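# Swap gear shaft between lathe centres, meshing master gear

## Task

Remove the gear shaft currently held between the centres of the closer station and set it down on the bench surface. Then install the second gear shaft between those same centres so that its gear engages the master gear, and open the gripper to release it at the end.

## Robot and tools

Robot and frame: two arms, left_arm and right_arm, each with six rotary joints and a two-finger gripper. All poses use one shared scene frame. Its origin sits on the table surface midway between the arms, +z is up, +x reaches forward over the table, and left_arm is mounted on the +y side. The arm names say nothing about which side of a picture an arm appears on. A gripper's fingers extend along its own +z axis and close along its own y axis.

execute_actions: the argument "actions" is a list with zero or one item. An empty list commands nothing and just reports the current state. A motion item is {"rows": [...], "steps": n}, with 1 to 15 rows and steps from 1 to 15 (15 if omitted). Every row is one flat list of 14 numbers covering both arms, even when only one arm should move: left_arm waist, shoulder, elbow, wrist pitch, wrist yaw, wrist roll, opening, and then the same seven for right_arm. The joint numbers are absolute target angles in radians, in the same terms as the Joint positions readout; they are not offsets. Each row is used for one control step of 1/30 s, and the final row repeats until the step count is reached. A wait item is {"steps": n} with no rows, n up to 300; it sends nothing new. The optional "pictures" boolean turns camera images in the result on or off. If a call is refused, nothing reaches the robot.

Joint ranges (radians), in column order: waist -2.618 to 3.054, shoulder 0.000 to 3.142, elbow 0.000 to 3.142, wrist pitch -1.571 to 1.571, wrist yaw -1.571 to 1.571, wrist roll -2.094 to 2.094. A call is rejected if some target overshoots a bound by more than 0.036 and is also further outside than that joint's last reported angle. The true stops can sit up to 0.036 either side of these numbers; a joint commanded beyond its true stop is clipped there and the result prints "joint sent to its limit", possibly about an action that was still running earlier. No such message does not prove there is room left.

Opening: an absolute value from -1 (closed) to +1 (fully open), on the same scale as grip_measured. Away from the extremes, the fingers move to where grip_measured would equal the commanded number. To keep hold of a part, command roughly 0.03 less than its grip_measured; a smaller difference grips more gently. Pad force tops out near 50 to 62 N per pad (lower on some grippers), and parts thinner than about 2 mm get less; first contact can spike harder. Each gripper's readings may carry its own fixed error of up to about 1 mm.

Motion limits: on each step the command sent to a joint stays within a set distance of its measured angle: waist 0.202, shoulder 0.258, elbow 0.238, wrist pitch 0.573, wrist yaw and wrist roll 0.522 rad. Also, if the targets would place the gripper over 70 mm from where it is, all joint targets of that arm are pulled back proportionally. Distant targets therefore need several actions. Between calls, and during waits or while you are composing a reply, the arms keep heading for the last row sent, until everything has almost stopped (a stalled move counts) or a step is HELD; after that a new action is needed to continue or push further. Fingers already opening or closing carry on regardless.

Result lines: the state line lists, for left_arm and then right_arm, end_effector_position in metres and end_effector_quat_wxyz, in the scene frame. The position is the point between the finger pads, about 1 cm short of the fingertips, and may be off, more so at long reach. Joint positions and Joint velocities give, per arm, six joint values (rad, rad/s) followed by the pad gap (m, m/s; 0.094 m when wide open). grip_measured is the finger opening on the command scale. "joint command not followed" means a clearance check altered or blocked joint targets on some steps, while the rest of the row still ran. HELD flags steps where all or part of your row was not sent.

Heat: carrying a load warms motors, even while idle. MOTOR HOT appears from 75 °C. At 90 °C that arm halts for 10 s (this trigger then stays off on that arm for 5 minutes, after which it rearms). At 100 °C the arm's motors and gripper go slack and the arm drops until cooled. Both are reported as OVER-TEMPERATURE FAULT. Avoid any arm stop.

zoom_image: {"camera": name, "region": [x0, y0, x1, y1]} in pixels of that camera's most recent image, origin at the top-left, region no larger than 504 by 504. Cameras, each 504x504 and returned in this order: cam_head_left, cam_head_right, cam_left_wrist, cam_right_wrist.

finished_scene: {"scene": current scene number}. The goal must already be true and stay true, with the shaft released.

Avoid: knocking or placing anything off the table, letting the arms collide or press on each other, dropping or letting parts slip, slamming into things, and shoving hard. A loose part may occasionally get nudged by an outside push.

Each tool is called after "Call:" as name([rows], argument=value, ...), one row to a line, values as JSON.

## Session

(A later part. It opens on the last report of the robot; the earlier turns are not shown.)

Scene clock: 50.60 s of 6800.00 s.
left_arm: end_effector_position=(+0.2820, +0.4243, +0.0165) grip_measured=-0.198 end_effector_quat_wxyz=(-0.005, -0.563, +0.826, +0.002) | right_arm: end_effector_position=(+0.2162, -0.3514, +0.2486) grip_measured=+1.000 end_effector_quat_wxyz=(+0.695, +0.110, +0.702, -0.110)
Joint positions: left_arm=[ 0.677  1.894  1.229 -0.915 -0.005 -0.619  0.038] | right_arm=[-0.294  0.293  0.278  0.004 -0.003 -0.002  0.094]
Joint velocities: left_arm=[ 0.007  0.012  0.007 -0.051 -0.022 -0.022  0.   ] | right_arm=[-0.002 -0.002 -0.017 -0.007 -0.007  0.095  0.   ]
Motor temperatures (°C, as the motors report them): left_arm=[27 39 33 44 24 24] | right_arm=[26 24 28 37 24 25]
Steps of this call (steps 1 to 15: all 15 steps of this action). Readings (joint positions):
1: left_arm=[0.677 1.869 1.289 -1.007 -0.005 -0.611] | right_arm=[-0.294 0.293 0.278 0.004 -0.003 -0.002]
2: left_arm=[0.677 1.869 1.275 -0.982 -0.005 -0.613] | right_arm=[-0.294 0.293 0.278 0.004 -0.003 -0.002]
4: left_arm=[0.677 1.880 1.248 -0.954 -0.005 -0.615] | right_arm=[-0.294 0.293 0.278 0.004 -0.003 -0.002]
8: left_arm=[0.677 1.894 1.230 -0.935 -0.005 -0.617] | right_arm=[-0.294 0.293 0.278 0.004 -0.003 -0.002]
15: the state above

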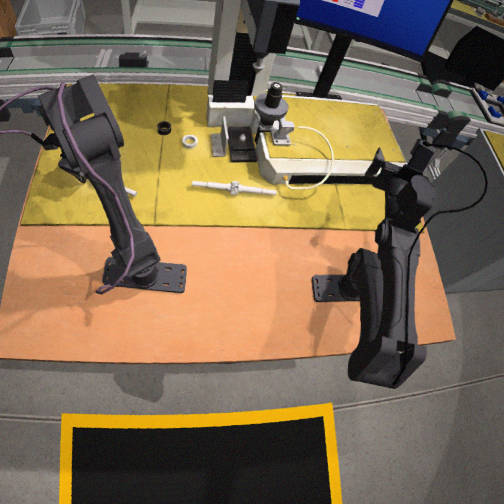

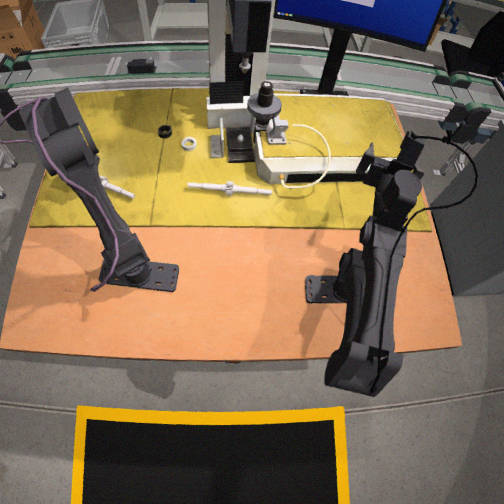

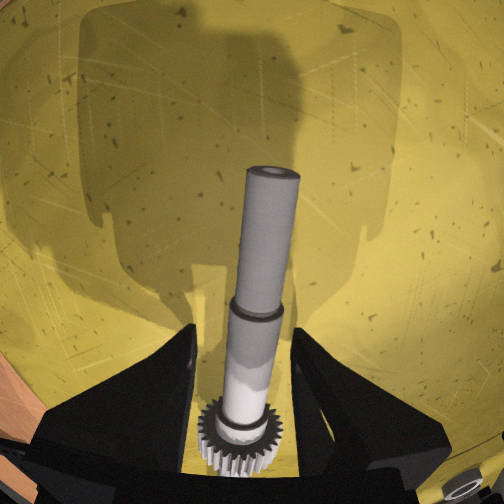

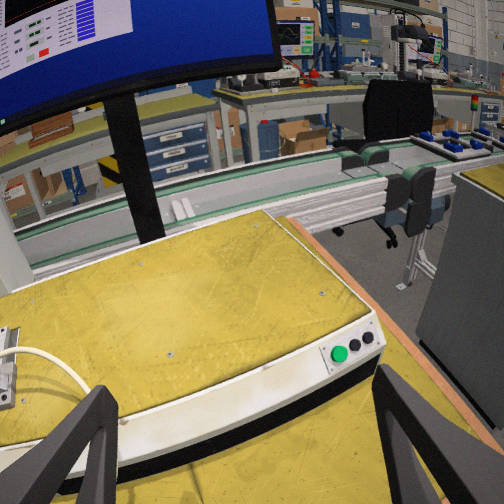

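Call:
execute_actions([
  {"rows":[[0.67,1.92,1.23,-0.93,0,-0.49,-0.3,-0.3,0.3,0.3,0,0,0,1]],"steps":10},
], pictures=false)

Call:
execute_actions([
  {"rows":[[0.67,1.92,1.23,-0.93,0,-0.49,-0.76,-0.3,0.3,0.3,0,0,0,1]],"steps":10},
], pictures=false)

Call:
execute_actions([
  {"rows":[[0.67,1.6,1.25,-1.1,0,-0.3,-0.76,-0.3,0.3,0.3,0,0,0,1]],"steps":12},
], pictures=false)

Call:
execute_actions([
  {"rows":[[0,1.0,0.9,-0.4,0,0,-0.76,-0.3,0.3,0.3,0,0,0,1]]},
], pictures=false)

Call:
execute_actions([
  {"rows":[[-0.95,1.0,0.7,0.4,-1.1,0,-0.76,-0.3,0.3,0.3,0,0,0,1]]},
], pictures=false)

Call:
execute_actions([
  {"rows":[[-0.97,1.48,0.74,0.85,-1.13,0.05,-0.76,-0.3,0.3,0.3,0,0,0,1]]},
], pictures=false)

Call:
execute_actions([
  {"rows":[[-0.83,1.81,0.92,0.96,-1.14,0.05,-0.76,0.5,0.2,0.1,0.1,-0.1,0,1]]},
])

Scene clock: 63.23 s of 6800.00 s.
left_arm: end_effector_position=(+0.2829, +0.4248, +0.0165) grip_measured=-0.298 end_effector_quat_wxyz=(-0.003, -0.517, +0.856, +0.002) | right_arm: end_effector_position=(+0.2162, -0.3514, +0.2486) grip_measured=+1.000 end_effector_quat_wxyz=(+0.695, +0.110, +0.702, -0.110)
Joint positions: left_arm=[ 0.677  1.894  1.229 -0.911 -0.005 -0.51   0.033] | right_arm=[-0.294  0.293  0.278  0.004 -0.003 -0.002  0.094]
Joint velocities: left_arm=[-0.012  0.002  0.017  0.007 -0.081  0.11  -0.001] | right_arm=[-0.002  0.002 -0.002 -0.022 -0.037 -0.081  0.   ]
Motor temperatures (°C, as the motors report them): left_arm=[27 38 32 42 24 24] | right_arm=[26 24 28 37 23 25]
Steps of this call (steps 1 to 15: the robot went on to your last target; steps 16 to 369: nothing new was sent; steps 370 to 379: all 10 steps of this action). Readings (joint positions):
370: left_arm=[0.677 1.894 1.229 -0.911 -0.005 -0.600] | right_arm=[-0.294 0.293 0.278 0.004 -0.003 -0.002]
371: left_arm=[0.677 1.894 1.229 -0.911 -0.005 -0.579] | right_arm=[-0.294 0.293 0.278 0.004 -0.003 -0.002]
373: left_arm=[0.677 1.894 1.229 -0.911 -0.005 -0.549] | right_arm=[-0.294 0.293 0.278 0.004 -0.003 -0.002]
377: left_arm=[0.677 1.894 1.229 -0.911 -0.005 -0.517] | right_arm=[-0.294 0.293 0.278 0.004 -0.003 -0.002]
379: the state above

Scene clock: 63.57 s of 6800.00 s.
left_arm: end_effector_position=(+0.2827, +0.4238, +0.0158) grip_measured=-0.662 end_effector_quat_wxyz=(-0.005, -0.511, +0.859, +0.001) | right_arm: end_effector_position=(+0.2162, -0.3514, +0.2486) grip_measured=+1.000 end_effector_quat_wxyz=(+0.695, +0.110, +0.702, -0.110)
Joint positions: left_arm=[ 0.675  1.897  1.229 -0.913 -0.002 -0.497  0.016] | right_arm=[-0.294  0.293  0.278  0.004 -0.003 -0.002  0.094]
Joint velocities: left_arm=[-0.012 -0.002 -0.022  0.022 -0.051  0.022 -0.001] | right_arm=[-0.012 -0.017  0.012  0.007  0.051  0.066  0.   ]
Motor temperatures (°C, as the motors report them): left_arm=[27 38 32 42 24 24] | right_arm=[26 24 28 37 23 25]
Steps of this call (steps 1 to 10: all 10 steps of this action). Readings (joint positions):
1: left_arm=[0.677 1.894 1.229 -0.911 -0.005 -0.507] | right_arm=[-0.294 0.293 0.278 0.004 -0.003 -0.002]
2: left_arm=[0.677 1.895 1.229 -0.910 -0.001 -0.509] | right_arm=[-0.294 0.293 0.278 0.004 -0.003 -0.002]
4: left_arm=[0.676 1.897 1.229 -0.912 -0.002 -0.500] | right_arm=[-0.294 0.293 0.278 0.004 -0.003 -0.002]
8: left_arm=[0.675 1.897 1.229 -0.913 -0.002 -0.497] | right_arm=[-0.294 0.293 0.278 0.004 -0.003 -0.002]
10: the state above

Scene clock: 63.97 s of 6800.00 s.
left_arm: end_effector_position=(+0.2688, +0.4151, +0.1061) grip_measured=-0.661 end_effector_quat_wxyz=(+0.075, -0.433, +0.898, +0.012) | right_arm: end_effector_position=(+0.2162, -0.3514, +0.2486) grip_measured=+1.000 end_effector_quat_wxyz=(+0.695, +0.110, +0.702, -0.110)
Joint positions: left_arm=[ 0.675  1.6    1.237 -1.057 -0.004 -0.321  0.016] | right_arm=[-0.294  0.293  0.278  0.004 -0.003 -0.002  0.094]
Joint velocities: left_arm=[-0.002  0.081 -0.012 -0.183 -0.022  0.11  -0.   ] | right_arm=[ 0.012 -0.032 -0.002 -0.022 -0.037 -0.037  0.   ]
Motor temperatures (°C, as the motors report them): left_arm=[27 38 32 42 24 24] | right_arm=[26 24 28 37 23 25]
Steps of this call (steps 1 to 12: all 12 steps of this action). Readings (joint positions):
1: left_arm=[0.675 1.878 1.228 -0.916 -0.001 -0.475] | right_arm=[-0.294 0.293 0.278 0.004 -0.003 -0.002]
2: left_arm=[0.675 1.846 1.222 -0.934 -0.001 -0.449] | right_arm=[-0.294 0.293 0.278 0.004 -0.003 -0.002]
4: left_arm=[0.675 1.748 1.221 -0.980 -0.004 -0.401] | right_arm=[-0.294 0.293 0.278 0.004 -0.003 -0.002]
8: left_arm=[0.675 1.600 1.235 -1.034 -0.004 -0.344] | right_arm=[-0.294 0.293 0.278 0.004 -0.003 -0.002]
12: the state above

Scene clock: 64.47 s of 6800.00 s.
left_arm: end_effector_position=(+0.3392, +0.2025, +0.2309) grip_measured=-0.661 end_effector_quat_wxyz=(+0.459, +0.040, +0.886, -0.043) | right_arm: end_effector_position=(+0.2162, -0.3514, +0.2486) grip_measured=+1.000 end_effector_quat_wxyz=(+0.695, +0.110, +0.702, -0.110)
Joint positions: left_arm=[-0.008  1.021  0.9   -0.49   0.025 -0.029  0.016] | right_arm=[-0.294  0.293  0.278  0.004 -0.003 -0.002  0.094]
Joint velocities: left_arm=[-0.066 -0.061 -0.022  0.374  0.051  0.081 -0.001] | right_arm=[-0.022 -0.027  0.007 -0.007 -0.022 -0.022  0.   ]
Motor temperatures (°C, as the motors report them): left_arm=[27 38 32 42 24 24] | right_arm=[26 24 28 37 23 25]
Steps of this call (steps 1 to 15: all 15 steps of this action). Readings (joint positions):
1: left_arm=[0.656 1.570 1.191 -0.990 -0.014 -0.278] | right_arm=[-0.294 0.293 0.278 0.004 -0.003 -0.002]
2: left_arm=[0.612 1.512 1.109 -0.882 -0.036 -0.226] | right_arm=[-0.294 0.293 0.278 0.004 -0.003 -0.002]
4: left_arm=[0.491 1.389 0.979 -0.739 -0.040 -0.156] | right_arm=[-0.294 0.293 0.278 0.004 -0.003 -0.002]
8: left_arm=[0.271 1.193 0.904 -0.646 -0.017 -0.090] | right_arm=[-0.294 0.293 0.278 0.004 -0.003 -0.002]
15: the state above

Scene clock: 64.97 s of 6800.00 s.
left_arm: end_effector_position=(+0.2857, +0.0511, +0.2988) grip_measured=-0.661 end_effector_quat_wxyz=(+0.689, +0.052, +0.722, -0.005) | right_arm: end_effector_position=(+0.2162, -0.3514, +0.2486) grip_measured=+1.000 end_effector_quat_wxyz=(+0.695, +0.110, +0.702, -0.110)
Joint positions: left_arm=[-0.95   1.03   0.666  0.277 -0.969 -0.007  0.016] | right_arm=[-0.294  0.293  0.278  0.004 -0.003 -0.002  0.094]
Joint velocities: left_arm=[-0.501 -0.012  0.012  0.476 -0.168 -0.066 -0.001] | right_arm=[-0.007 -0.012  0.007 -0.022 -0.022 -0.037  0.   ]
Motor temperatures (°C, as the motors report them): left_arm=[27 38 32 42 24 24] | right_arm=[26 24 28 37 23 25]
Steps of this call (steps 1 to 15: all 15 steps of this action). Readings (joint positions):
1: left_arm=[-0.047 1.015 0.864 -0.413 -0.054 -0.030] | right_arm=[-0.294 0.293 0.278 0.004 -0.003 -0.002]
2: left_arm=[-0.114 1.010 0.808 -0.301 -0.176 -0.018] | right_arm=[-0.294 0.293 0.278 0.004 -0.003 -0.002]
4: left_arm=[-0.258 1.018 0.717 -0.120 -0.377 -0.014] | right_arm=[-0.294 0.293 0.278 0.004 -0.003 -0.002]
8: left_arm=[-0.526 1.030 0.666 0.062 -0.696 -0.010] | right_arm=[-0.294 0.293 0.278 0.004 -0.003 -0.002]
15: the state above

Scene clock: 65.47 s of 6800.00 s.
left_arm: end_effector_position=(+0.3237, -0.0047, +0.2344) grip_measured=-0.661 end_effector_quat_wxyz=(+0.694, +0.024, +0.718, +0.048) | right_arm: end_effector_position=(+0.2162, -0.3514, +0.2486) grip_measured=+1.000 end_effector_quat_wxyz=(+0.695, +0.110, +0.702, -0.110)
Joint positions: left_arm=[-0.969  1.522  0.707  0.746 -1.102  0.04   0.016] | right_arm=[-0.294  0.293  0.278  0.004 -0.003 -0.002  0.094]
Joint velocities: left_arm=[-0.002 -0.046 -0.032  0.33  -0.007  0.051  0.   ] | right_arm=[ 0.012 -0.002 -0.012 -0.007  0.037 -0.037  0.   ]
Motor temperatures (°C, as the motors report them): left_arm=[27 38 32 42 24 24] | right_arm=[26 24 28 37 23 25]
Steps of this call (steps 1 to 15: all 15 steps of this action). Readings (joint positions):
1: left_arm=[-0.964 1.065 0.667 0.350 -1.002 0.001] | right_arm=[-0.294 0.293 0.278 0.004 -0.003 -0.002]
2: left_arm=[-0.965 1.135 0.685 0.450 -1.043 0.012] | right_arm=[-0.294 0.293 0.278 0.004 -0.003 -0.002]
4: left_arm=[-0.965 1.306 0.725 0.610 -1.077 0.023] | right_arm=[-0.294 0.293 0.278 0.004 -0.003 -0.002]
8: left_arm=[-0.969 1.516 0.721 0.688 -1.075 0.031] | right_arm=[-0.294 0.293 0.278 0.004 -0.003 -0.002]
15: the state above

Scene clock: 65.97 s of 6800.00 s.
left_arm: end_effector_position=(+0.3940, -0.0033, +0.1974) grip_measured=-0.661 end_effector_quat_wxyz=(+0.688, -0.034, +0.717, +0.108) | right_arm: end_effector_position=(+0.1906, -0.1370, +0.1918) grip_measured=+1.000 end_effector_quat_wxyz=(+0.660, -0.201, +0.697, +0.195)
Joint positions: left_arm=[-0.824  1.848  0.895  0.883 -1.126  0.045  0.016] | right_arm=[ 0.494  0.22   0.093  0.074 -0.096  0.     0.094]
Joint velocities: left_arm=[-0.007  0.007  0.007 -0.022  0.022 -0.022 -0.   ] | right_arm=[ 0.002 -0.007 -0.012  0.081  0.051 -0.037  0.   ]
Motor temperatures (°C, as the motors report them): left_arm=[27 38 33 42 24 24] | right_arm=[26 24 28 37 23 25]
Steps of this call (steps 1 to 15: all 15 steps of this action). Readings (joint positions):
1: left_arm=[-0.954 1.556 0.732 0.771 -1.119 0.041] | right_arm=[-0.263 0.281 0.255 0.032 -0.001 0.000]
2: left_arm=[-0.923 1.628 0.793 0.807 -1.133 0.043] | right_arm=[-0.194 0.253 0.216 0.061 -0.014 0.000]
4: left_arm=[-0.859 1.763 0.887 0.861 -1.116 0.043] | right_arm=[-0.043 0.220 0.143 0.071 -0.041 0.000]
8: left_arm=[-0.818 1.847 0.895 0.862 -1.123 0.045] | right_arm=[0.258 0.220 0.093 0.059 -0.069 0.000]
15: the state above

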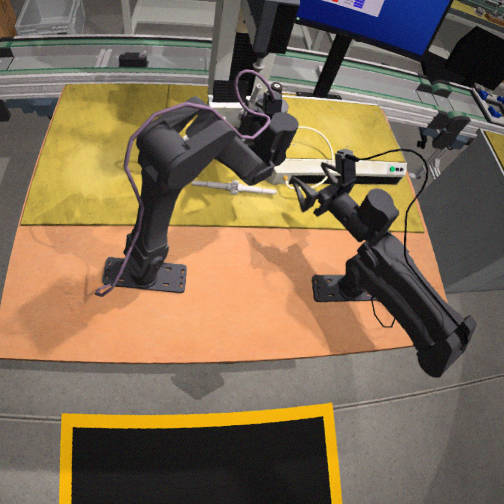

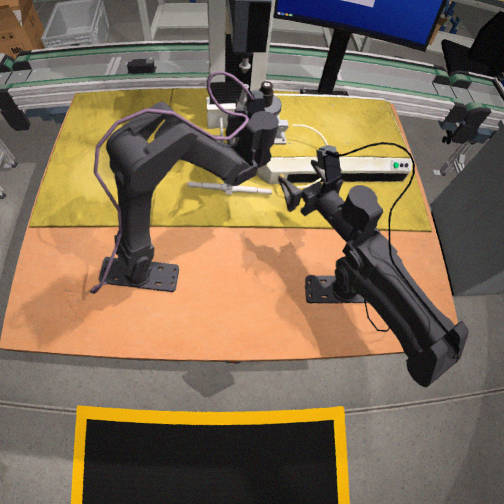

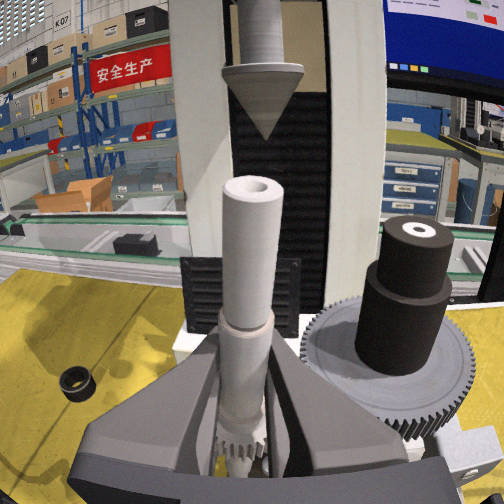

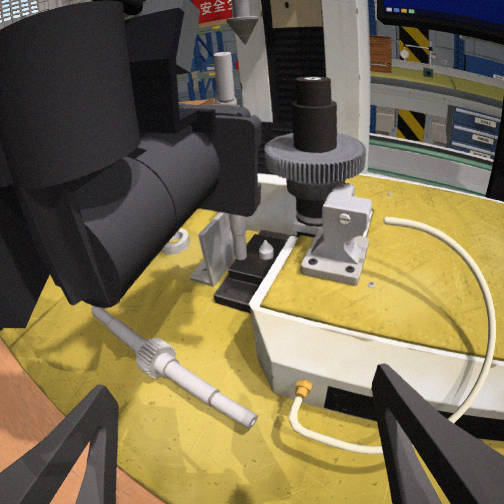

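Call:
execute_actions([
  {"rows":[[-0.825,1.73,1.0,0.55,-1.14,-0.17,-0.76,0.5,0.2,0.1,0.15,-0.1,0,1]]},
], pictures=false)

Call:
execute_actions([
  {"rows":[[-0.81,1.78,1.04,0.54,-1.14,-0.17,-0.76,0.5,0.2,0.1,0.15,-0.1,0,1],[-0.795,1.81,1.08,0.53,-1.14,-0.17,-0.76,0.5,0.2,0.1,0.15,-0.1,0,1],[-0.78,1.84,1.12,0.52,-1.14,-0.17,-0.76,0.5,0.2,0.1,0.15,-0.1,0,1],[-0.76,1.87,1.16,0.5,-1.14,-0.17,-0.76,0.5,0.2,0.1,0.15,-0.1,0,1]]},
])

Call:
zoom_image(camera="cam_right_wrist", region=[180,0,320,290])

Scene clock: 77.10 s of 6800.00 s.
left_arm: end_effector_position=(+0.3913, +0.0001, +0.2030) grip_measured=-0.661 end_effector_quat_wxyz=(+0.657, -0.047, +0.746, +0.102) | right_arm: end_effector_position=(+0.1909, -0.1368, +0.2046) grip_measured=+1.000 end_effector_quat_wxyz=(+0.678, -0.198, +0.679, +0.198)
Joint positions: left_arm=[-0.824  1.764  0.96   0.529 -1.126 -0.158  0.016] | right_arm=[ 0.494  0.22   0.093  0.126 -0.096  0.     0.094]
Joint velocities: left_arm=[ 0.002  0.017 -0.002 -0.066 -0.037 -0.037  0.   ] | right_arm=[-0.012  0.002 -0.022  0.022 -0.11   0.007  0.   ]
Motor temperatures (°C, as the motors report them): left_arm=[27 40 33 45 24 24] | right_arm=[26 24 28 38 23 25]
Steps of this call (steps 1 to 15: the robot went on to your last target; steps 16 to 190: nothing new was sent; then 4.30 s passed at rest; steps 191 to 205: all 15 steps of this action). Readings (joint positions):
191: left_arm=[-0.824 1.837 0.905 0.830 -1.127 0.011] | right_arm=[0.494 0.220 0.093 0.082 -0.096 0.000]
192: left_arm=[-0.824 1.823 0.918 0.755 -1.126 -0.024] | right_arm=[0.494 0.220 0.093 0.089 -0.096 0.000]
194: left_arm=[-0.824 1.795 0.939 0.662 -1.126 -0.075] | right_arm=[0.494 0.220 0.093 0.105 -0.096 0.000]
198: left_arm=[-0.824 1.765 0.960 0.587 -1.126 -0.129] | right_arm=[0.494 0.220 0.093 0.119 -0.096 0.000]
205: the state above

Scene clock: 77.60 s of 6800.00 s.
left_arm: end_effector_position=(+0.4272, -0.0035, +0.1957) grip_measured=-0.661 end_effector_quat_wxyz=(+0.646, -0.059, +0.751, +0.127) | right_arm: end_effector_position=(+0.1909, -0.1368, +0.2050) grip_measured=+1.000 end_effector_quat_wxyz=(+0.679, -0.198, +0.678, +0.198)
Joint positions: left_arm=[-0.765  1.886  1.112  0.463 -1.116 -0.165  0.016] | right_arm=[ 0.494  0.22   0.093  0.127 -0.096  0.     0.094]
Joint velocities: left_arm=[ 0.007  0.012 -0.012 -0.051 -0.051  0.037 -0.002] | right_arm=[ 0.002  0.012 -0.012  0.007  0.051  0.022  0.   ]
Motor temperatures (°C, as the motors report them): left_arm=[27 40 33 45 24 24] | right_arm=[26 24 28 38 23 25]
Steps of this call (steps 1 to 15: all 15 steps of this action). Readings (joint positions):
1: left_arm=[-0.824 1.767 0.965 0.523 -1.126 -0.159] | right_arm=[0.494 0.220 0.093 0.126 -0.096 0.000]
2: left_arm=[-0.821 1.778 0.980 0.514 -1.127 -0.160] | right_arm=[0.494 0.220 0.093 0.127 -0.096 0.000]
4: left_arm=[-0.804 1.824 1.044 0.497 -1.127 -0.161] | right_arm=[0.494 0.220 0.093 0.127 -0.096 0.000]
8: left_arm=[-0.767 1.881 1.112 0.482 -1.117 -0.162] | right_arm=[0.494 0.220 0.093 0.127 -0.096 0.000]
15: the state above

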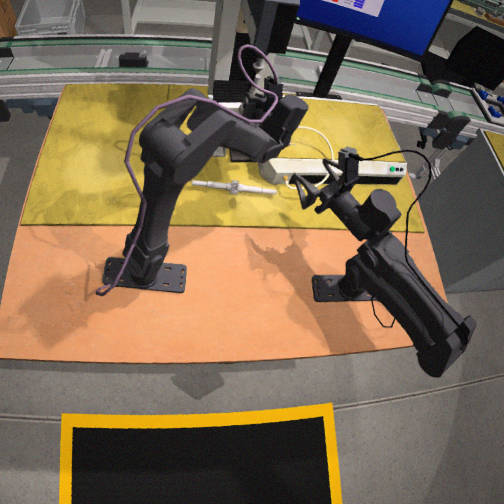

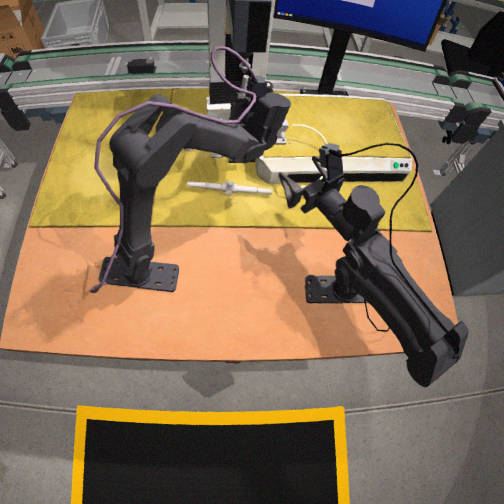

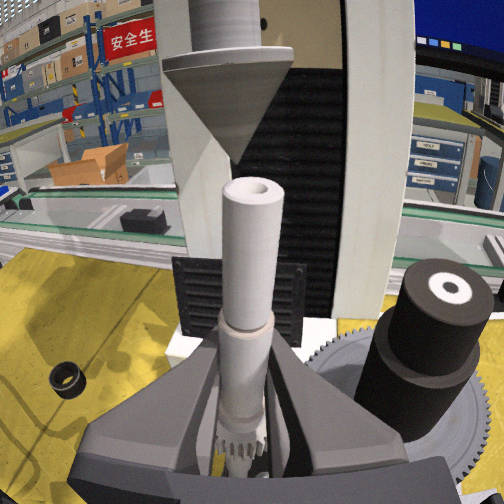

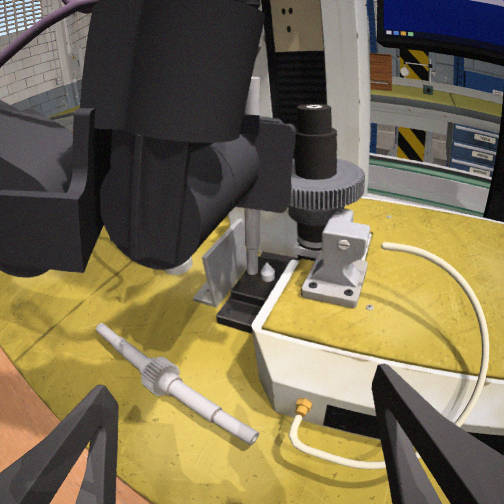

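Region (180, 0, 320, 290) of cam_right_wrist's 504x504 image, scaled by 1.738, with more detail than that image has; it fills the left 243 columns of this view, and the rest is white.

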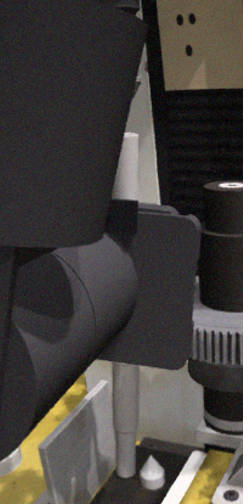

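Call:
execute_actions([
  {"rows":[[-0.76,1.87,1.16,0.5,-1.165,-0.17,-0.76,0.5,0.2,0.1,0.15,-0.1,0,1]]},
], pictures=false)

Call:
execute_actions([
  {"rows":[[-0.76,1.85,1.175,0.57,-1.165,-0.12,-0.76,0.5,0.2,0.1,0.15,-0.1,0,1]]},
])

Scene clock: 96.40 s of 6800.00 s.
left_arm: end_effector_position=(+0.4268, -0.0019, +0.1962) grip_measured=-0.661 end_effector_quat_wxyz=(+0.646, -0.062, +0.750, +0.130) | right_arm: end_effector_position=(+0.1909, -0.1368, +0.2050) grip_measured=+1.000 end_effector_quat_wxyz=(+0.679, -0.198, +0.678, +0.198)
Joint positions: left_arm=[-0.765  1.886  1.112  0.463 -1.126 -0.166  0.016] | right_arm=[ 0.494  0.22   0.093  0.127 -0.096  0.     0.094]
Joint velocities: left_arm=[-0.017  0.007 -0.007 -0.022  0.037 -0.022  0.   ] | right_arm=[-0.007 -0.012  0.007 -0.051 -0.007 -0.007  0.   ]
Motor temperatures (°C, as the motors report them): left_arm=[27 40 35 45 24 24] | right_arm=[26 24 28 39 23 25]
Steps of this call (steps 1 to 15: the robot went on to your last target; steps 16 to 90: nothing new was sent; then 15.30 s passed at rest; steps 91 to 105: all 15 steps of this action). Readings (joint positions):
91: left_arm=[-0.765 1.886 1.112 0.463 -1.117 -0.166] | right_arm=[0.494 0.220 0.093 0.127 -0.096 0.000]
92: left_arm=[-0.765 1.886 1.112 0.463 -1.119 -0.166] | right_arm=[0.494 0.220 0.093 0.127 -0.096 0.000]
94: left_arm=[-0.765 1.886 1.112 0.463 -1.122 -0.166] | right_arm=[0.494 0.220 0.093 0.127 -0.096 0.000]
98: left_arm=[-0.765 1.886 1.112 0.463 -1.125 -0.166] | right_arm=[0.494 0.220 0.093 0.127 -0.096 0.000]
105: the state above

Scene clock: 96.90 s of 6800.00 s.
left_arm: end_effector_position=(+0.4279, -0.0029, +0.2008) grip_measured=-0.661 end_effector_quat_wxyz=(+0.648, -0.056, +0.747, +0.136) | right_arm: end_effector_position=(+0.1909, -0.1368, +0.2050) grip_measured=+1.000 end_effector_quat_wxyz=(+0.679, -0.198, +0.678, +0.198)
Joint positions: left_arm=[-0.765  1.886  1.12   0.476 -1.129 -0.132  0.016] | right_arm=[ 0.494  0.22   0.093  0.127 -0.096  0.     0.094]
Joint velocities: left_arm=[-0.002 -0.012  0.012 -0.037 -0.007  0.037  0.   ] | right_arm=[ 0.002 -0.012 -0.002 -0.022 -0.037  0.022  0.   ]
Motor temperatures (°C, as the motors report them): left_arm=[27 40 35 45 24 24] | right_arm=[26 24 28 39 23 25]
Steps of this call (steps 1 to 15: all 15 steps of this action). Readings (joint positions):
1: left_arm=[-0.765 1.886 1.113 0.466 -1.126 -0.161] | right_arm=[0.494 0.220 0.093 0.127 -0.096 0.000]
2: left_arm=[-0.765 1.886 1.115 0.469 -1.127 -0.154] | right_arm=[0.494 0.220 0.093 0.127 -0.096 0.000]
4: left_arm=[-0.765 1.886 1.120 0.476 -1.127 -0.146] | right_arm=[0.494 0.220 0.093 0.127 -0.096 0.000]
8: left_arm=[-0.765 1.886 1.120 0.476 -1.128 -0.136] | right_arm=[0.494 0.220 0.093 0.127 -0.096 0.000]
15: the state above

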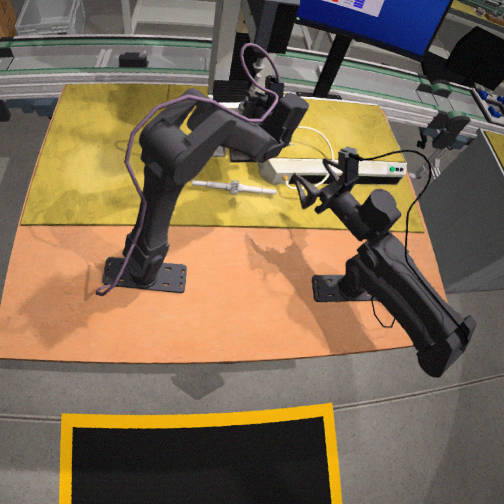

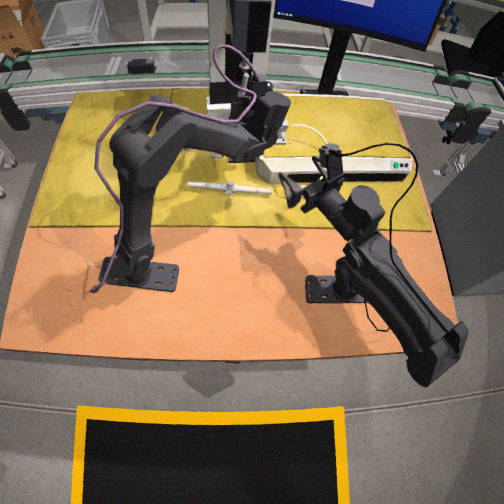

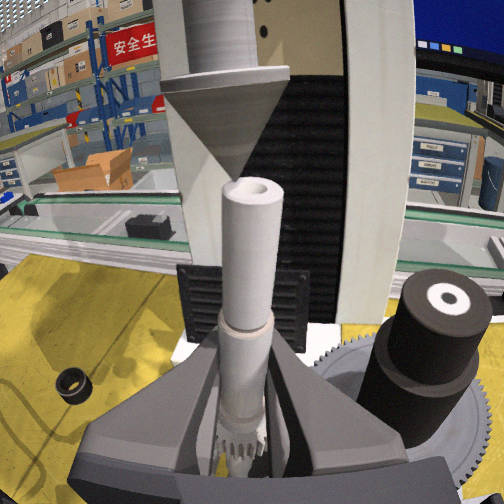

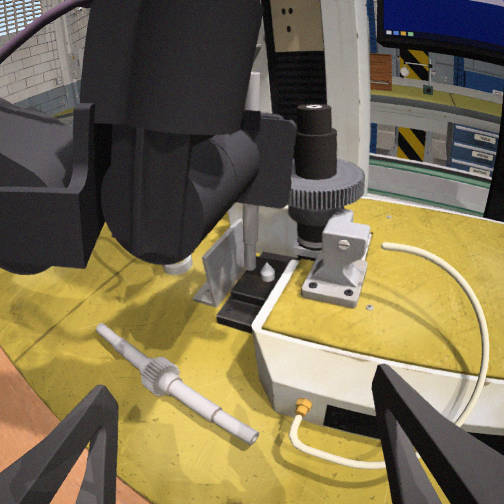

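Tip on far-left rim. Lower, shift left and forward.

Call:
execute_actions([
  {"rows":[[-0.76,1.87,1.14,0.49,-1.17,-0.13,-0.76,0.5,0.2,0.1,0.15,-0.1,0,1],[-0.76,1.87,1.14,0.49,-1.17,-0.13,-0.76,0.5,0.2,0.1,0.15,-0.1,0,1],[-0.76,1.87,1.14,0.49,-1.17,-0.13,-0.76,0.5,0.2,0.1,0.15,-0.1,0,1],[-0.748,1.87,1.14,0.49,-1.19,-0.13,-0.76,0.5,0.2,0.1,0.15,-0.1,0,1]]},
], pictures=false)

Call:
execute_actions([
  {"rows":[[-0.748,1.85,1.175,0.57,-1.19,-0.13,-0.76,0.5,0.2,0.1,0.15,-0.1,0,1]]},
])

Scene clock: 102.27 s of 6800.00 s.
left_arm: end_effector_position=(+0.4294, +0.0065, +0.1996) grip_measured=-0.661 end_effector_quat_wxyz=(+0.644, -0.063, +0.747, +0.153) | right_arm: end_effector_position=(+0.1909, -0.1368, +0.2050) grip_measured=+1.000 end_effector_quat_wxyz=(+0.679, -0.198, +0.678, +0.198)
Joint positions: left_arm=[-0.752  1.886  1.12   0.459 -1.151 -0.132  0.016] | right_arm=[ 0.494  0.22   0.093  0.127 -0.096  0.     0.094]
Joint velocities: left_arm=[-0.002  0.007 -0.007  0.022 -0.007 -0.066  0.   ] | right_arm=[-0.002  0.002 -0.002  0.051 -0.007 -0.007  0.   ]
Motor temperatures (°C, as the motors report them): left_arm=[27 41 36 46 24 24] | right_arm=[26 24 28 39 23 25]
Steps of this call (steps 1 to 15: the robot went on to your last target; steps 16 to 90: nothing new was sent; then 1.87 s passed at rest; steps 91 to 105: all 15 steps of this action). Readings (joint positions):
91: left_arm=[-0.765 1.886 1.120 0.471 -1.129 -0.132] | right_arm=[0.494 0.220 0.093 0.127 -0.096 0.000]
92: left_arm=[-0.765 1.886 1.120 0.468 -1.129 -0.132] | right_arm=[0.494 0.220 0.093 0.127 -0.096 0.000]
94: left_arm=[-0.764 1.886 1.120 0.465 -1.132 -0.132] | right_arm=[0.494 0.220 0.093 0.127 -0.096 0.000]
98: left_arm=[-0.756 1.886 1.120 0.461 -1.143 -0.132] | right_arm=[0.494 0.220 0.093 0.127 -0.096 0.000]
105: the state above

Scene clock: 102.77 s of 6800.00 s.
left_arm: end_effector_position=(+0.4297, +0.0062, +0.2019) grip_measured=-0.661 end_effector_quat_wxyz=(+0.648, -0.068, +0.744, +0.149) | right_arm: end_effector_position=(+0.1909, -0.1368, +0.2050) grip_measured=+1.000 end_effector_quat_wxyz=(+0.679, -0.198, +0.678, +0.198)
Joint positions: left_arm=[-0.752  1.886  1.12   0.476 -1.152 -0.132  0.016] | right_arm=[ 0.494  0.22   0.093  0.127 -0.096  0.     0.094]
Joint velocities: left_arm=[-0.012  0.017 -0.007  0.051 -0.007  0.037 -0.   ] | right_arm=[ 0.002  0.002 -0.012  0.007  0.037 -0.095  0.   ]
Motor temperatures (°C, as the motors report them): left_arm=[27 41 36 47 24 24] | right_arm=[26 24 28 39 23 25]
Steps of this call (steps 1 to 15: all 15 steps of this action). Readings (joint positions):
1: left_arm=[-0.752 1.886 1.120 0.464 -1.152 -0.132] | right_arm=[0.494 0.220 0.093 0.127 -0.096 0.000]
2: left_arm=[-0.752 1.886 1.120 0.469 -1.152 -0.132] | right_arm=[0.494 0.220 0.093 0.127 -0.096 0.000]
4: left_arm=[-0.752 1.886 1.120 0.476 -1.152 -0.132] | right_arm=[0.494 0.220 0.093 0.127 -0.096 0.000]
8: left_arm=[-0.752 1.886 1.120 0.476 -1.152 -0.132] | right_arm=[0.494 0.220 0.093 0.127 -0.096 0.000]
15: the state above

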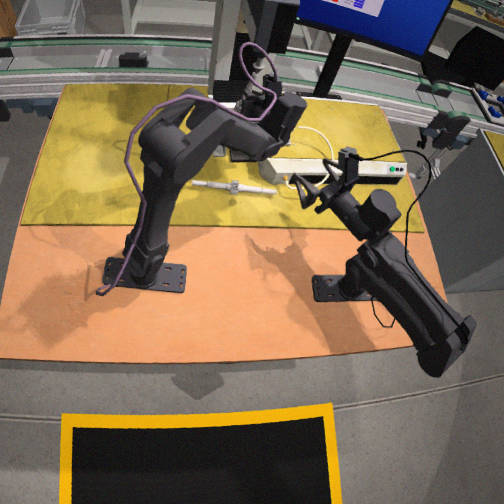

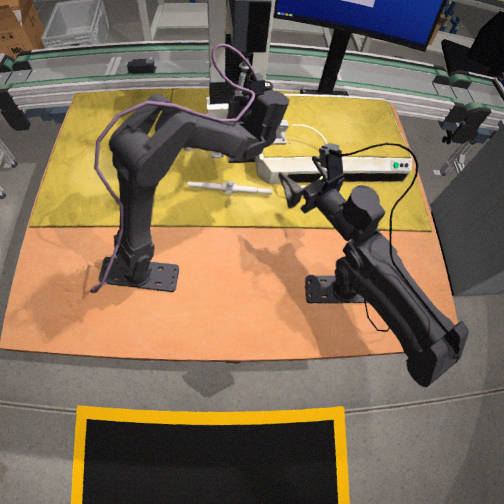

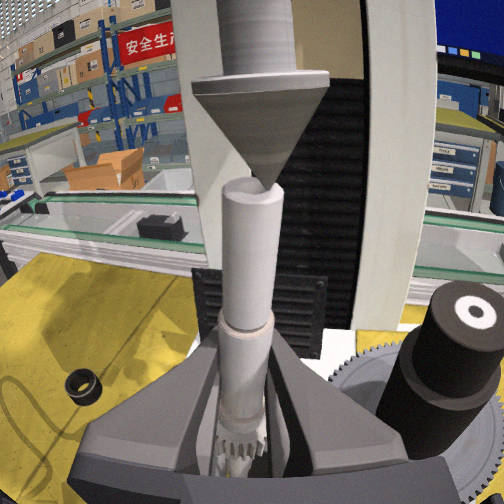

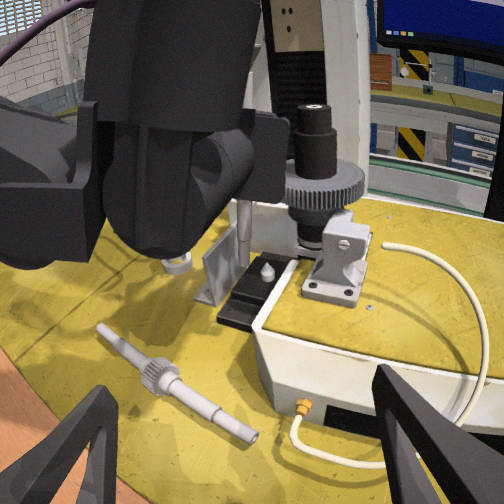

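Call:
execute_actions([
  {"rows":[[-0.752,1.85,1.175,0.55,-1.11,-0.13,-0.76,0.5,0.2,0.1,0.15,-0.1,0,1]]},
], pictures=false)

Call:
execute_actions([
  {"rows":[[-0.752,1.83,1.17,0.68,-1.13,-0.11,-0.76,0.5,0.2,0.1,0.15,-0.1,0,1]]},
])

Scene clock: 106.87 s of 6800.00 s.
left_arm: end_effector_position=(+0.4318, -0.0010, +0.2007) grip_measured=-0.661 end_effector_quat_wxyz=(+0.648, -0.056, +0.748, +0.131) | right_arm: end_effector_position=(+0.1909, -0.1368, +0.2050) grip_measured=+1.000 end_effector_quat_wxyz=(+0.679, -0.198, +0.678, +0.198)
Joint positions: left_arm=[-0.752  1.886  1.12   0.481 -1.11  -0.133  0.016] | right_arm=[ 0.494  0.22   0.093  0.127 -0.096  0.     0.094]
Joint velocities: left_arm=[-0.007  0.002 -0.007  0.022 -0.051  0.066 -0.001] | right_arm=[ 0.002  0.022 -0.022  0.051 -0.081 -0.037  0.   ]
Motor temperatures (°C, as the motors report them): left_arm=[27 41 36 47 24 24] | right_arm=[26 24 28 39 23 25]
Steps of this call (steps 1 to 15: the robot went on to your last target; steps 16 to 90: nothing new was sent; then 0.60 s passed at rest; steps 91 to 105: all 15 steps of this action). Readings (joint positions):
91: left_arm=[-0.752 1.886 1.120 0.476 -1.147 -0.132] | right_arm=[0.494 0.220 0.093 0.127 -0.096 0.000]
92: left_arm=[-0.752 1.886 1.120 0.477 -1.137 -0.132] | right_arm=[0.494 0.220 0.093 0.127 -0.096 0.000]
94: left_arm=[-0.752 1.886 1.120 0.481 -1.120 -0.132] | right_arm=[0.494 0.220 0.093 0.127 -0.096 0.000]
98: left_arm=[-0.752 1.886 1.120 0.481 -1.110 -0.132] | right_arm=[0.494 0.220 0.093 0.127 -0.096 0.000]
105: the state above

Scene clock: 107.37 s of 6800.00 s.
left_arm: end_effector_position=(+0.4327, -0.0010, +0.2079) grip_measured=-0.661 end_effector_quat_wxyz=(+0.659, -0.072, +0.739, +0.121) | right_arm: end_effector_position=(+0.1909, -0.1368, +0.2050) grip_measured=+1.000 end_effector_quat_wxyz=(+0.679, -0.198, +0.678, +0.198)
Joint positions: left_arm=[-0.752  1.886  1.12   0.529 -1.118 -0.13   0.016] | right_arm=[ 0.494  0.22   0.093  0.127 -0.096  0.     0.094]
Joint velocities: left_arm=[-0.012  0.002 -0.012 -0.022 -0.051 -0.037 -0.001] | right_arm=[-0.007 -0.012 -0.002 -0.051  0.007 -0.051  0.   ]
Motor temperatures (°C, as the motors report them): left_arm=[27 41 36 47 24 24] | right_arm=[26 24 28 39 23 25]
Steps of this call (steps 1 to 15: all 15 steps of this action). Readings (joint positions):
1: left_arm=[-0.752 1.886 1.120 0.494 -1.111 -0.131] | right_arm=[0.494 0.220 0.093 0.127 -0.096 0.000]
2: left_arm=[-0.752 1.886 1.120 0.508 -1.114 -0.131] | right_arm=[0.494 0.220 0.093 0.127 -0.096 0.000]
4: left_arm=[-0.752 1.886 1.120 0.528 -1.118 -0.130] | right_arm=[0.494 0.220 0.093 0.127 -0.096 0.000]
8: left_arm=[-0.752 1.886 1.120 0.529 -1.118 -0.130] | right_arm=[0.494 0.220 0.093 0.127 -0.096 0.000]
15: the state above

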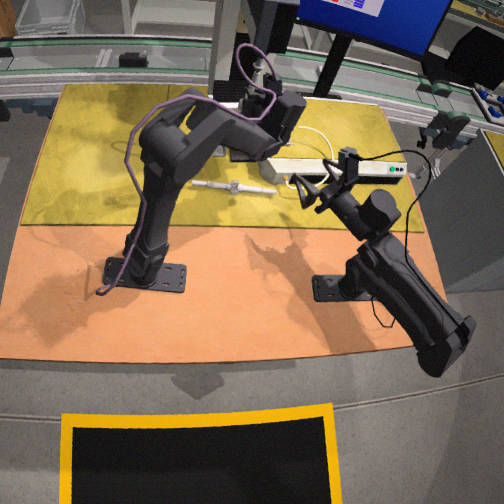

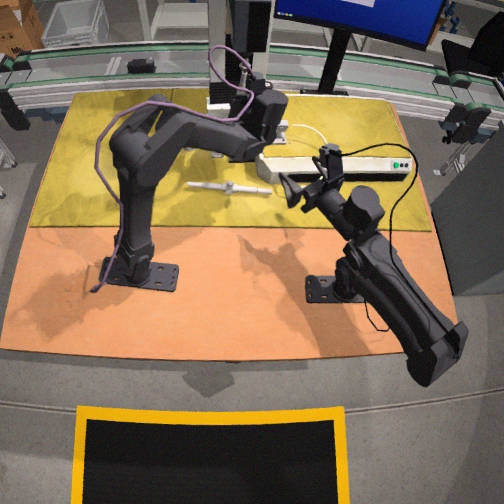

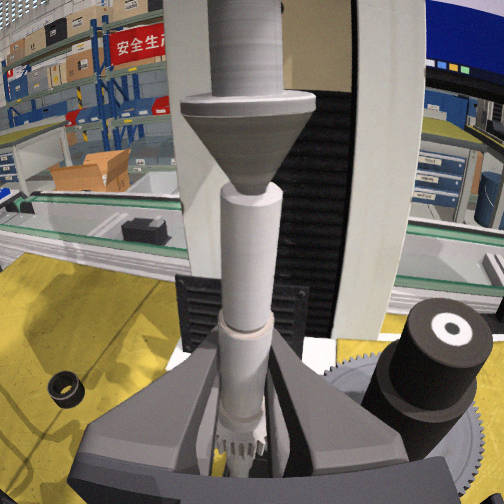

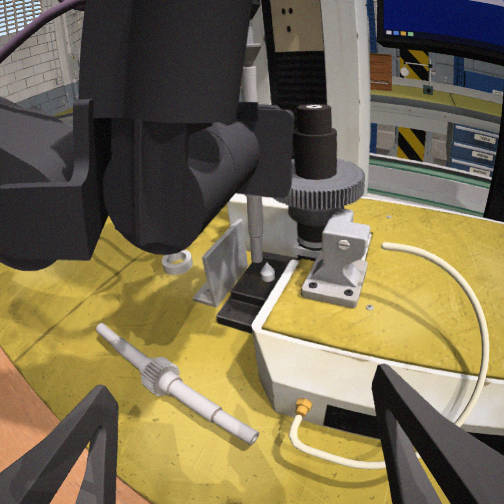

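Engaged. Lift.

Call:
execute_actions([
  {"rows":[[-0.752,1.81,1.17,0.92,-1.13,-0.04,-0.76,0.5,0.2,0.1,0.15,-0.1,0,1]]},
], pictures=false)

Call:
execute_actions([
  {"rows":[[-0.76,1.81,1.17,0.92,-1.07,-0.16,-0.76,0.5,0.2,0.1,0.15,-0.1,0,1]]},
])

Call:
zoom_image(camera="cam_right_wrist", region=[190,150,340,300])

Scene clock: 111.90 s of 6800.00 s.
left_arm: end_effector_position=(+0.4358, -0.0032, +0.2275) grip_measured=-0.661 end_effector_quat_wxyz=(+0.684, -0.083, +0.717, +0.102) | right_arm: end_effector_position=(+0.1909, -0.1368, +0.2050) grip_measured=+1.000 end_effector_quat_wxyz=(+0.679, -0.198, +0.678, +0.198)
Joint positions: left_arm=[-0.749  1.886  1.115  0.676 -1.109 -0.052  0.016] | right_arm=[ 0.494  0.22   0.093  0.127 -0.096  0.     0.094]
Joint velocities: left_arm=[-0.007 -0.002 -0.007  0.081 -0.007  0.066  0.001] | right_arm=[-0.002 -0.017  0.007 -0.066 -0.022 -0.037  0.   ]
Motor temperatures (°C, as the motors report them): left_arm=[27 42 36 50 24 24] | right_arm=[26 24 28 39 23 25]
Steps of this call (steps 1 to 15: the robot went on to your last target; steps 16 to 90: nothing new was sent; then 1.03 s passed at rest; steps 91 to 105: all 15 steps of this action). Readings (joint positions):
91: left_arm=[-0.752 1.886 1.118 0.545 -1.118 -0.122] | right_arm=[0.494 0.220 0.093 0.127 -0.096 0.000]
92: left_arm=[-0.752 1.886 1.115 0.565 -1.117 -0.113] | right_arm=[0.494 0.220 0.093 0.127 -0.096 0.000]
94: left_arm=[-0.752 1.886 1.115 0.599 -1.116 -0.096] | right_arm=[0.494 0.220 0.093 0.127 -0.096 0.000]
98: left_arm=[-0.750 1.886 1.115 0.646 -1.111 -0.072] | right_arm=[0.494 0.220 0.093 0.127 -0.096 0.000]
105: the state above

Scene clock: 112.40 s of 6800.00 s.
left_arm: end_effector_position=(+0.4370, -0.0061, +0.2275) grip_measured=-0.661 end_effector_quat_wxyz=(+0.687, -0.095, +0.716, +0.077) | right_arm: end_effector_position=(+0.1909, -0.1368, +0.2050) grip_measured=+1.000 end_effector_quat_wxyz=(+0.679, -0.198, +0.678, +0.198)
Joint positions: left_arm=[-0.748  1.886  1.115  0.678 -1.09  -0.104  0.016] | right_arm=[ 0.494  0.22   0.093  0.127 -0.096  0.     0.094]
Joint velocities: left_arm=[-0.007  0.002 -0.012 -0.037  0.007  0.037  0.   ] | right_arm=[ 0.002 -0.012 -0.017  0.037 -0.022  0.007  0.   ]
Motor temperatures (°C, as the motors report them): left_arm=[27 42 36 50 24 24] | right_arm=[26 24 28 39 23 25]
Steps of this call (steps 1 to 15: all 15 steps of this action). Readings (joint positions):
1: left_arm=[-0.749 1.886 1.115 0.677 -1.105 -0.064] | right_arm=[0.494 0.220 0.093 0.127 -0.096 0.000]
2: left_arm=[-0.749 1.886 1.115 0.677 -1.098 -0.079] | right_arm=[0.494 0.220 0.093 0.127 -0.096 0.000]
4: left_arm=[-0.749 1.886 1.115 0.678 -1.092 -0.097] | right_arm=[0.494 0.220 0.093 0.127 -0.096 0.000]
8: left_arm=[-0.748 1.886 1.115 0.678 -1.090 -0.103] | right_arm=[0.494 0.220 0.093 0.127 -0.096 0.000]
15: the state above

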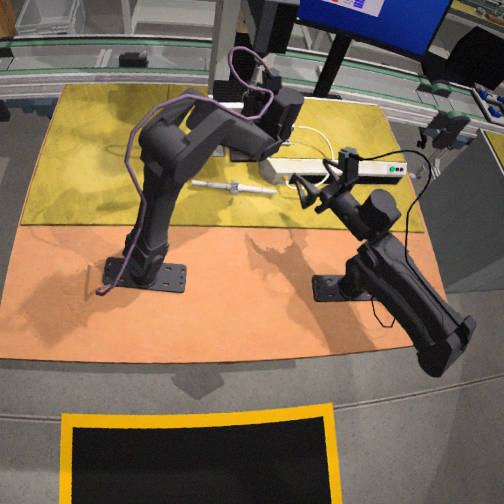

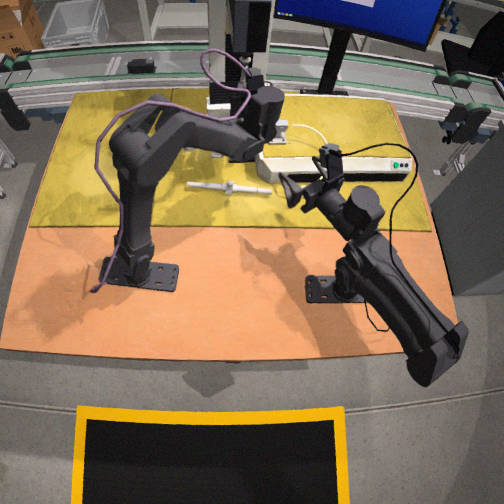

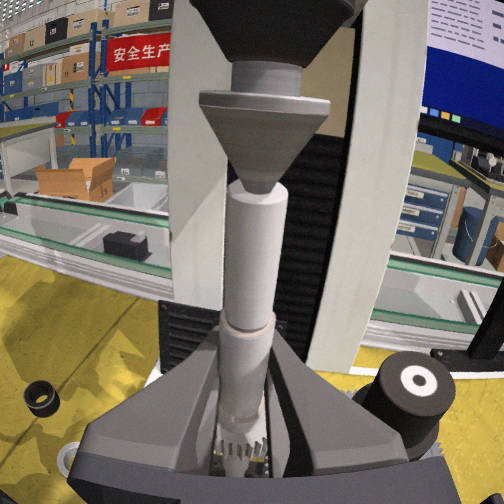

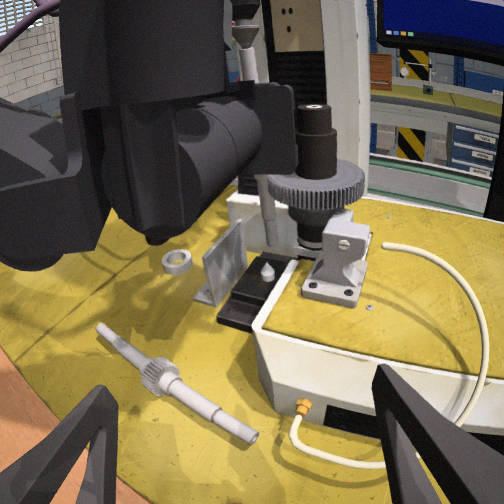

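Region (190, 150, 340, 300) of cam_right_wrist's 504x504 image, scaled by 3.360, with more detail than that image has.

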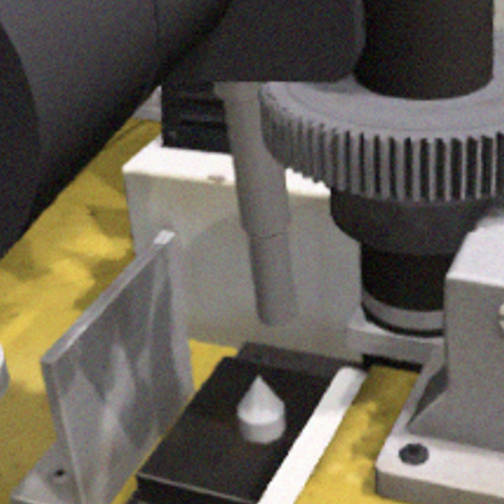

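Call:
execute_actions([
  {"rows":[[-0.765,1.79,1.2,0.73,-1.11,-0.15,-0.76,0.5,0.2,0.1,0.15,-0.1,0,1]]},
], pictures=false)

Call:
execute_actions([
  {"rows":[[-0.775,1.76,1.23,0.56,-1.11,-0.25,-0.76,0.5,0.2,0.1,0.15,-0.1,0,1]]},
])

Scene clock: 117.60 s of 6800.00 s.
left_arm: end_effector_position=(+0.4344, -0.0049, +0.2146) grip_measured=-0.661 end_effector_quat_wxyz=(+0.670, -0.085, +0.732, +0.092) | right_arm: end_effector_position=(+0.1909, -0.1368, +0.2050) grip_measured=+1.000 end_effector_quat_wxyz=(+0.679, -0.198, +0.678, +0.198)
Joint positions: left_arm=[-0.751  1.882  1.116  0.578 -1.094 -0.146  0.016] | right_arm=[ 0.494  0.22   0.093  0.127 -0.096  0.     0.094]
Joint velocities: left_arm=[ 0.002 -0.007 -0.007  0.022 -0.051 -0.007 -0.   ] | right_arm=[-0.002  0.002 -0.002  0.007  0.007 -0.007  0.   ]
Motor temperatures (°C, as the motors report them): left_arm=[27 44 36 54 24 24] | right_arm=[26 24 28 39 23 25]
Steps of this call (steps 1 to 15: the robot went on to your last target; steps 16 to 90: nothing new was sent; then 1.70 s passed at rest; steps 91 to 105: all 15 steps of this action). Readings (joint positions):
91: left_arm=[-0.748 1.886 1.115 0.664 -1.090 -0.105] | right_arm=[0.494 0.220 0.093 0.127 -0.096 0.000]
92: left_arm=[-0.748 1.884 1.116 0.648 -1.091 -0.109] | right_arm=[0.494 0.220 0.093 0.127 -0.096 0.000]
94: left_arm=[-0.749 1.882 1.116 0.622 -1.093 -0.119] | right_arm=[0.494 0.220 0.093 0.127 -0.096 0.000]
98: left_arm=[-0.750 1.882 1.116 0.594 -1.094 -0.135] | right_arm=[0.494 0.220 0.093 0.127 -0.096 0.000]
105: the state above

Scene clock: 118.10 s of 6800.00 s.
left_arm: end_effector_position=(+0.4299, -0.0034, +0.2066) grip_measured=-0.661 end_effector_quat_wxyz=(+0.648, -0.076, +0.751, +0.101) | right_arm: end_effector_position=(+0.1909, -0.1368, +0.2050) grip_measured=+1.000 end_effector_quat_wxyz=(+0.679, -0.198, +0.678, +0.198)
Joint positions: left_arm=[-0.756  1.861  1.131  0.421 -1.09  -0.222  0.016] | right_arm=[ 0.494  0.22   0.093  0.127 -0.096  0.     0.094]
Joint velocities: left_arm=[-0.007 -0.007 -0.007  0.037  0.037 -0.007 -0.   ] | right_arm=[-0.007 -0.002  0.012 -0.007  0.007 -0.037  0.   ]
Motor temperatures (°C, as the motors report them): left_arm=[27 44 37 54 24 24] | right_arm=[26 24 28 39 23 25]
Steps of this call (steps 1 to 15: all 15 steps of this action). Readings (joint positions):
1: left_arm=[-0.751 1.880 1.119 0.558 -1.094 -0.159] | right_arm=[0.494 0.220 0.093 0.127 -0.096 0.000]
2: left_arm=[-0.752 1.876 1.121 0.532 -1.094 -0.174] | right_arm=[0.494 0.220 0.093 0.127 -0.096 0.000]
4: left_arm=[-0.756 1.869 1.124 0.493 -1.093 -0.196] | right_arm=[0.494 0.220 0.093 0.127 -0.096 0.000]
8: left_arm=[-0.756 1.864 1.130 0.448 -1.090 -0.214] | right_arm=[0.494 0.220 0.093 0.127 -0.096 0.000]
15: the state above

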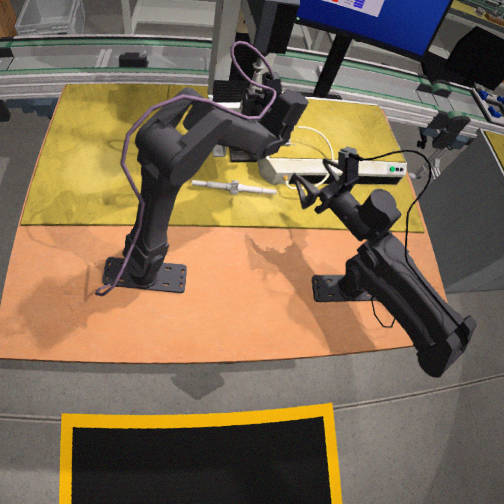

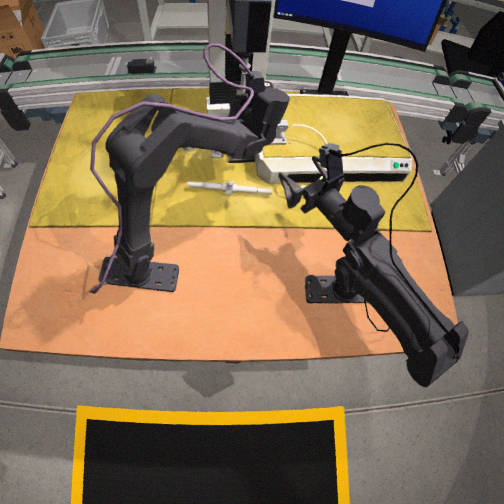

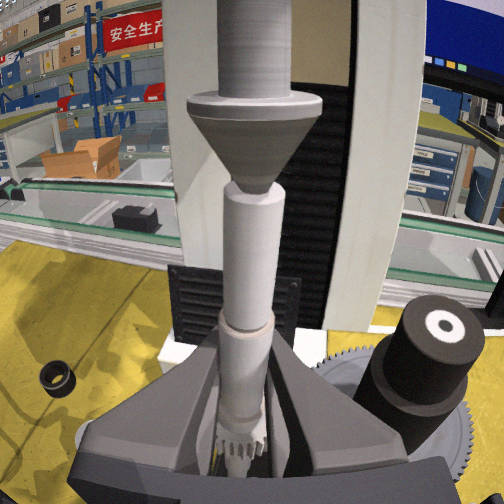

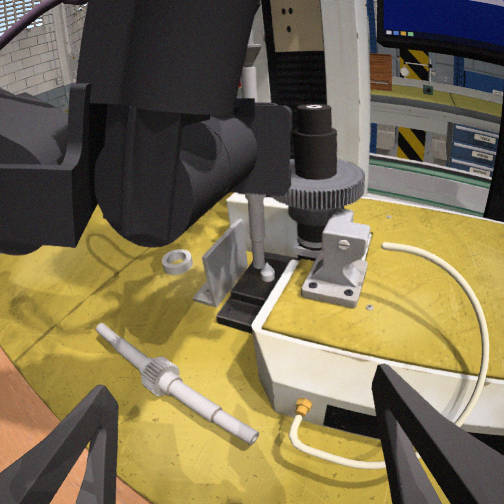

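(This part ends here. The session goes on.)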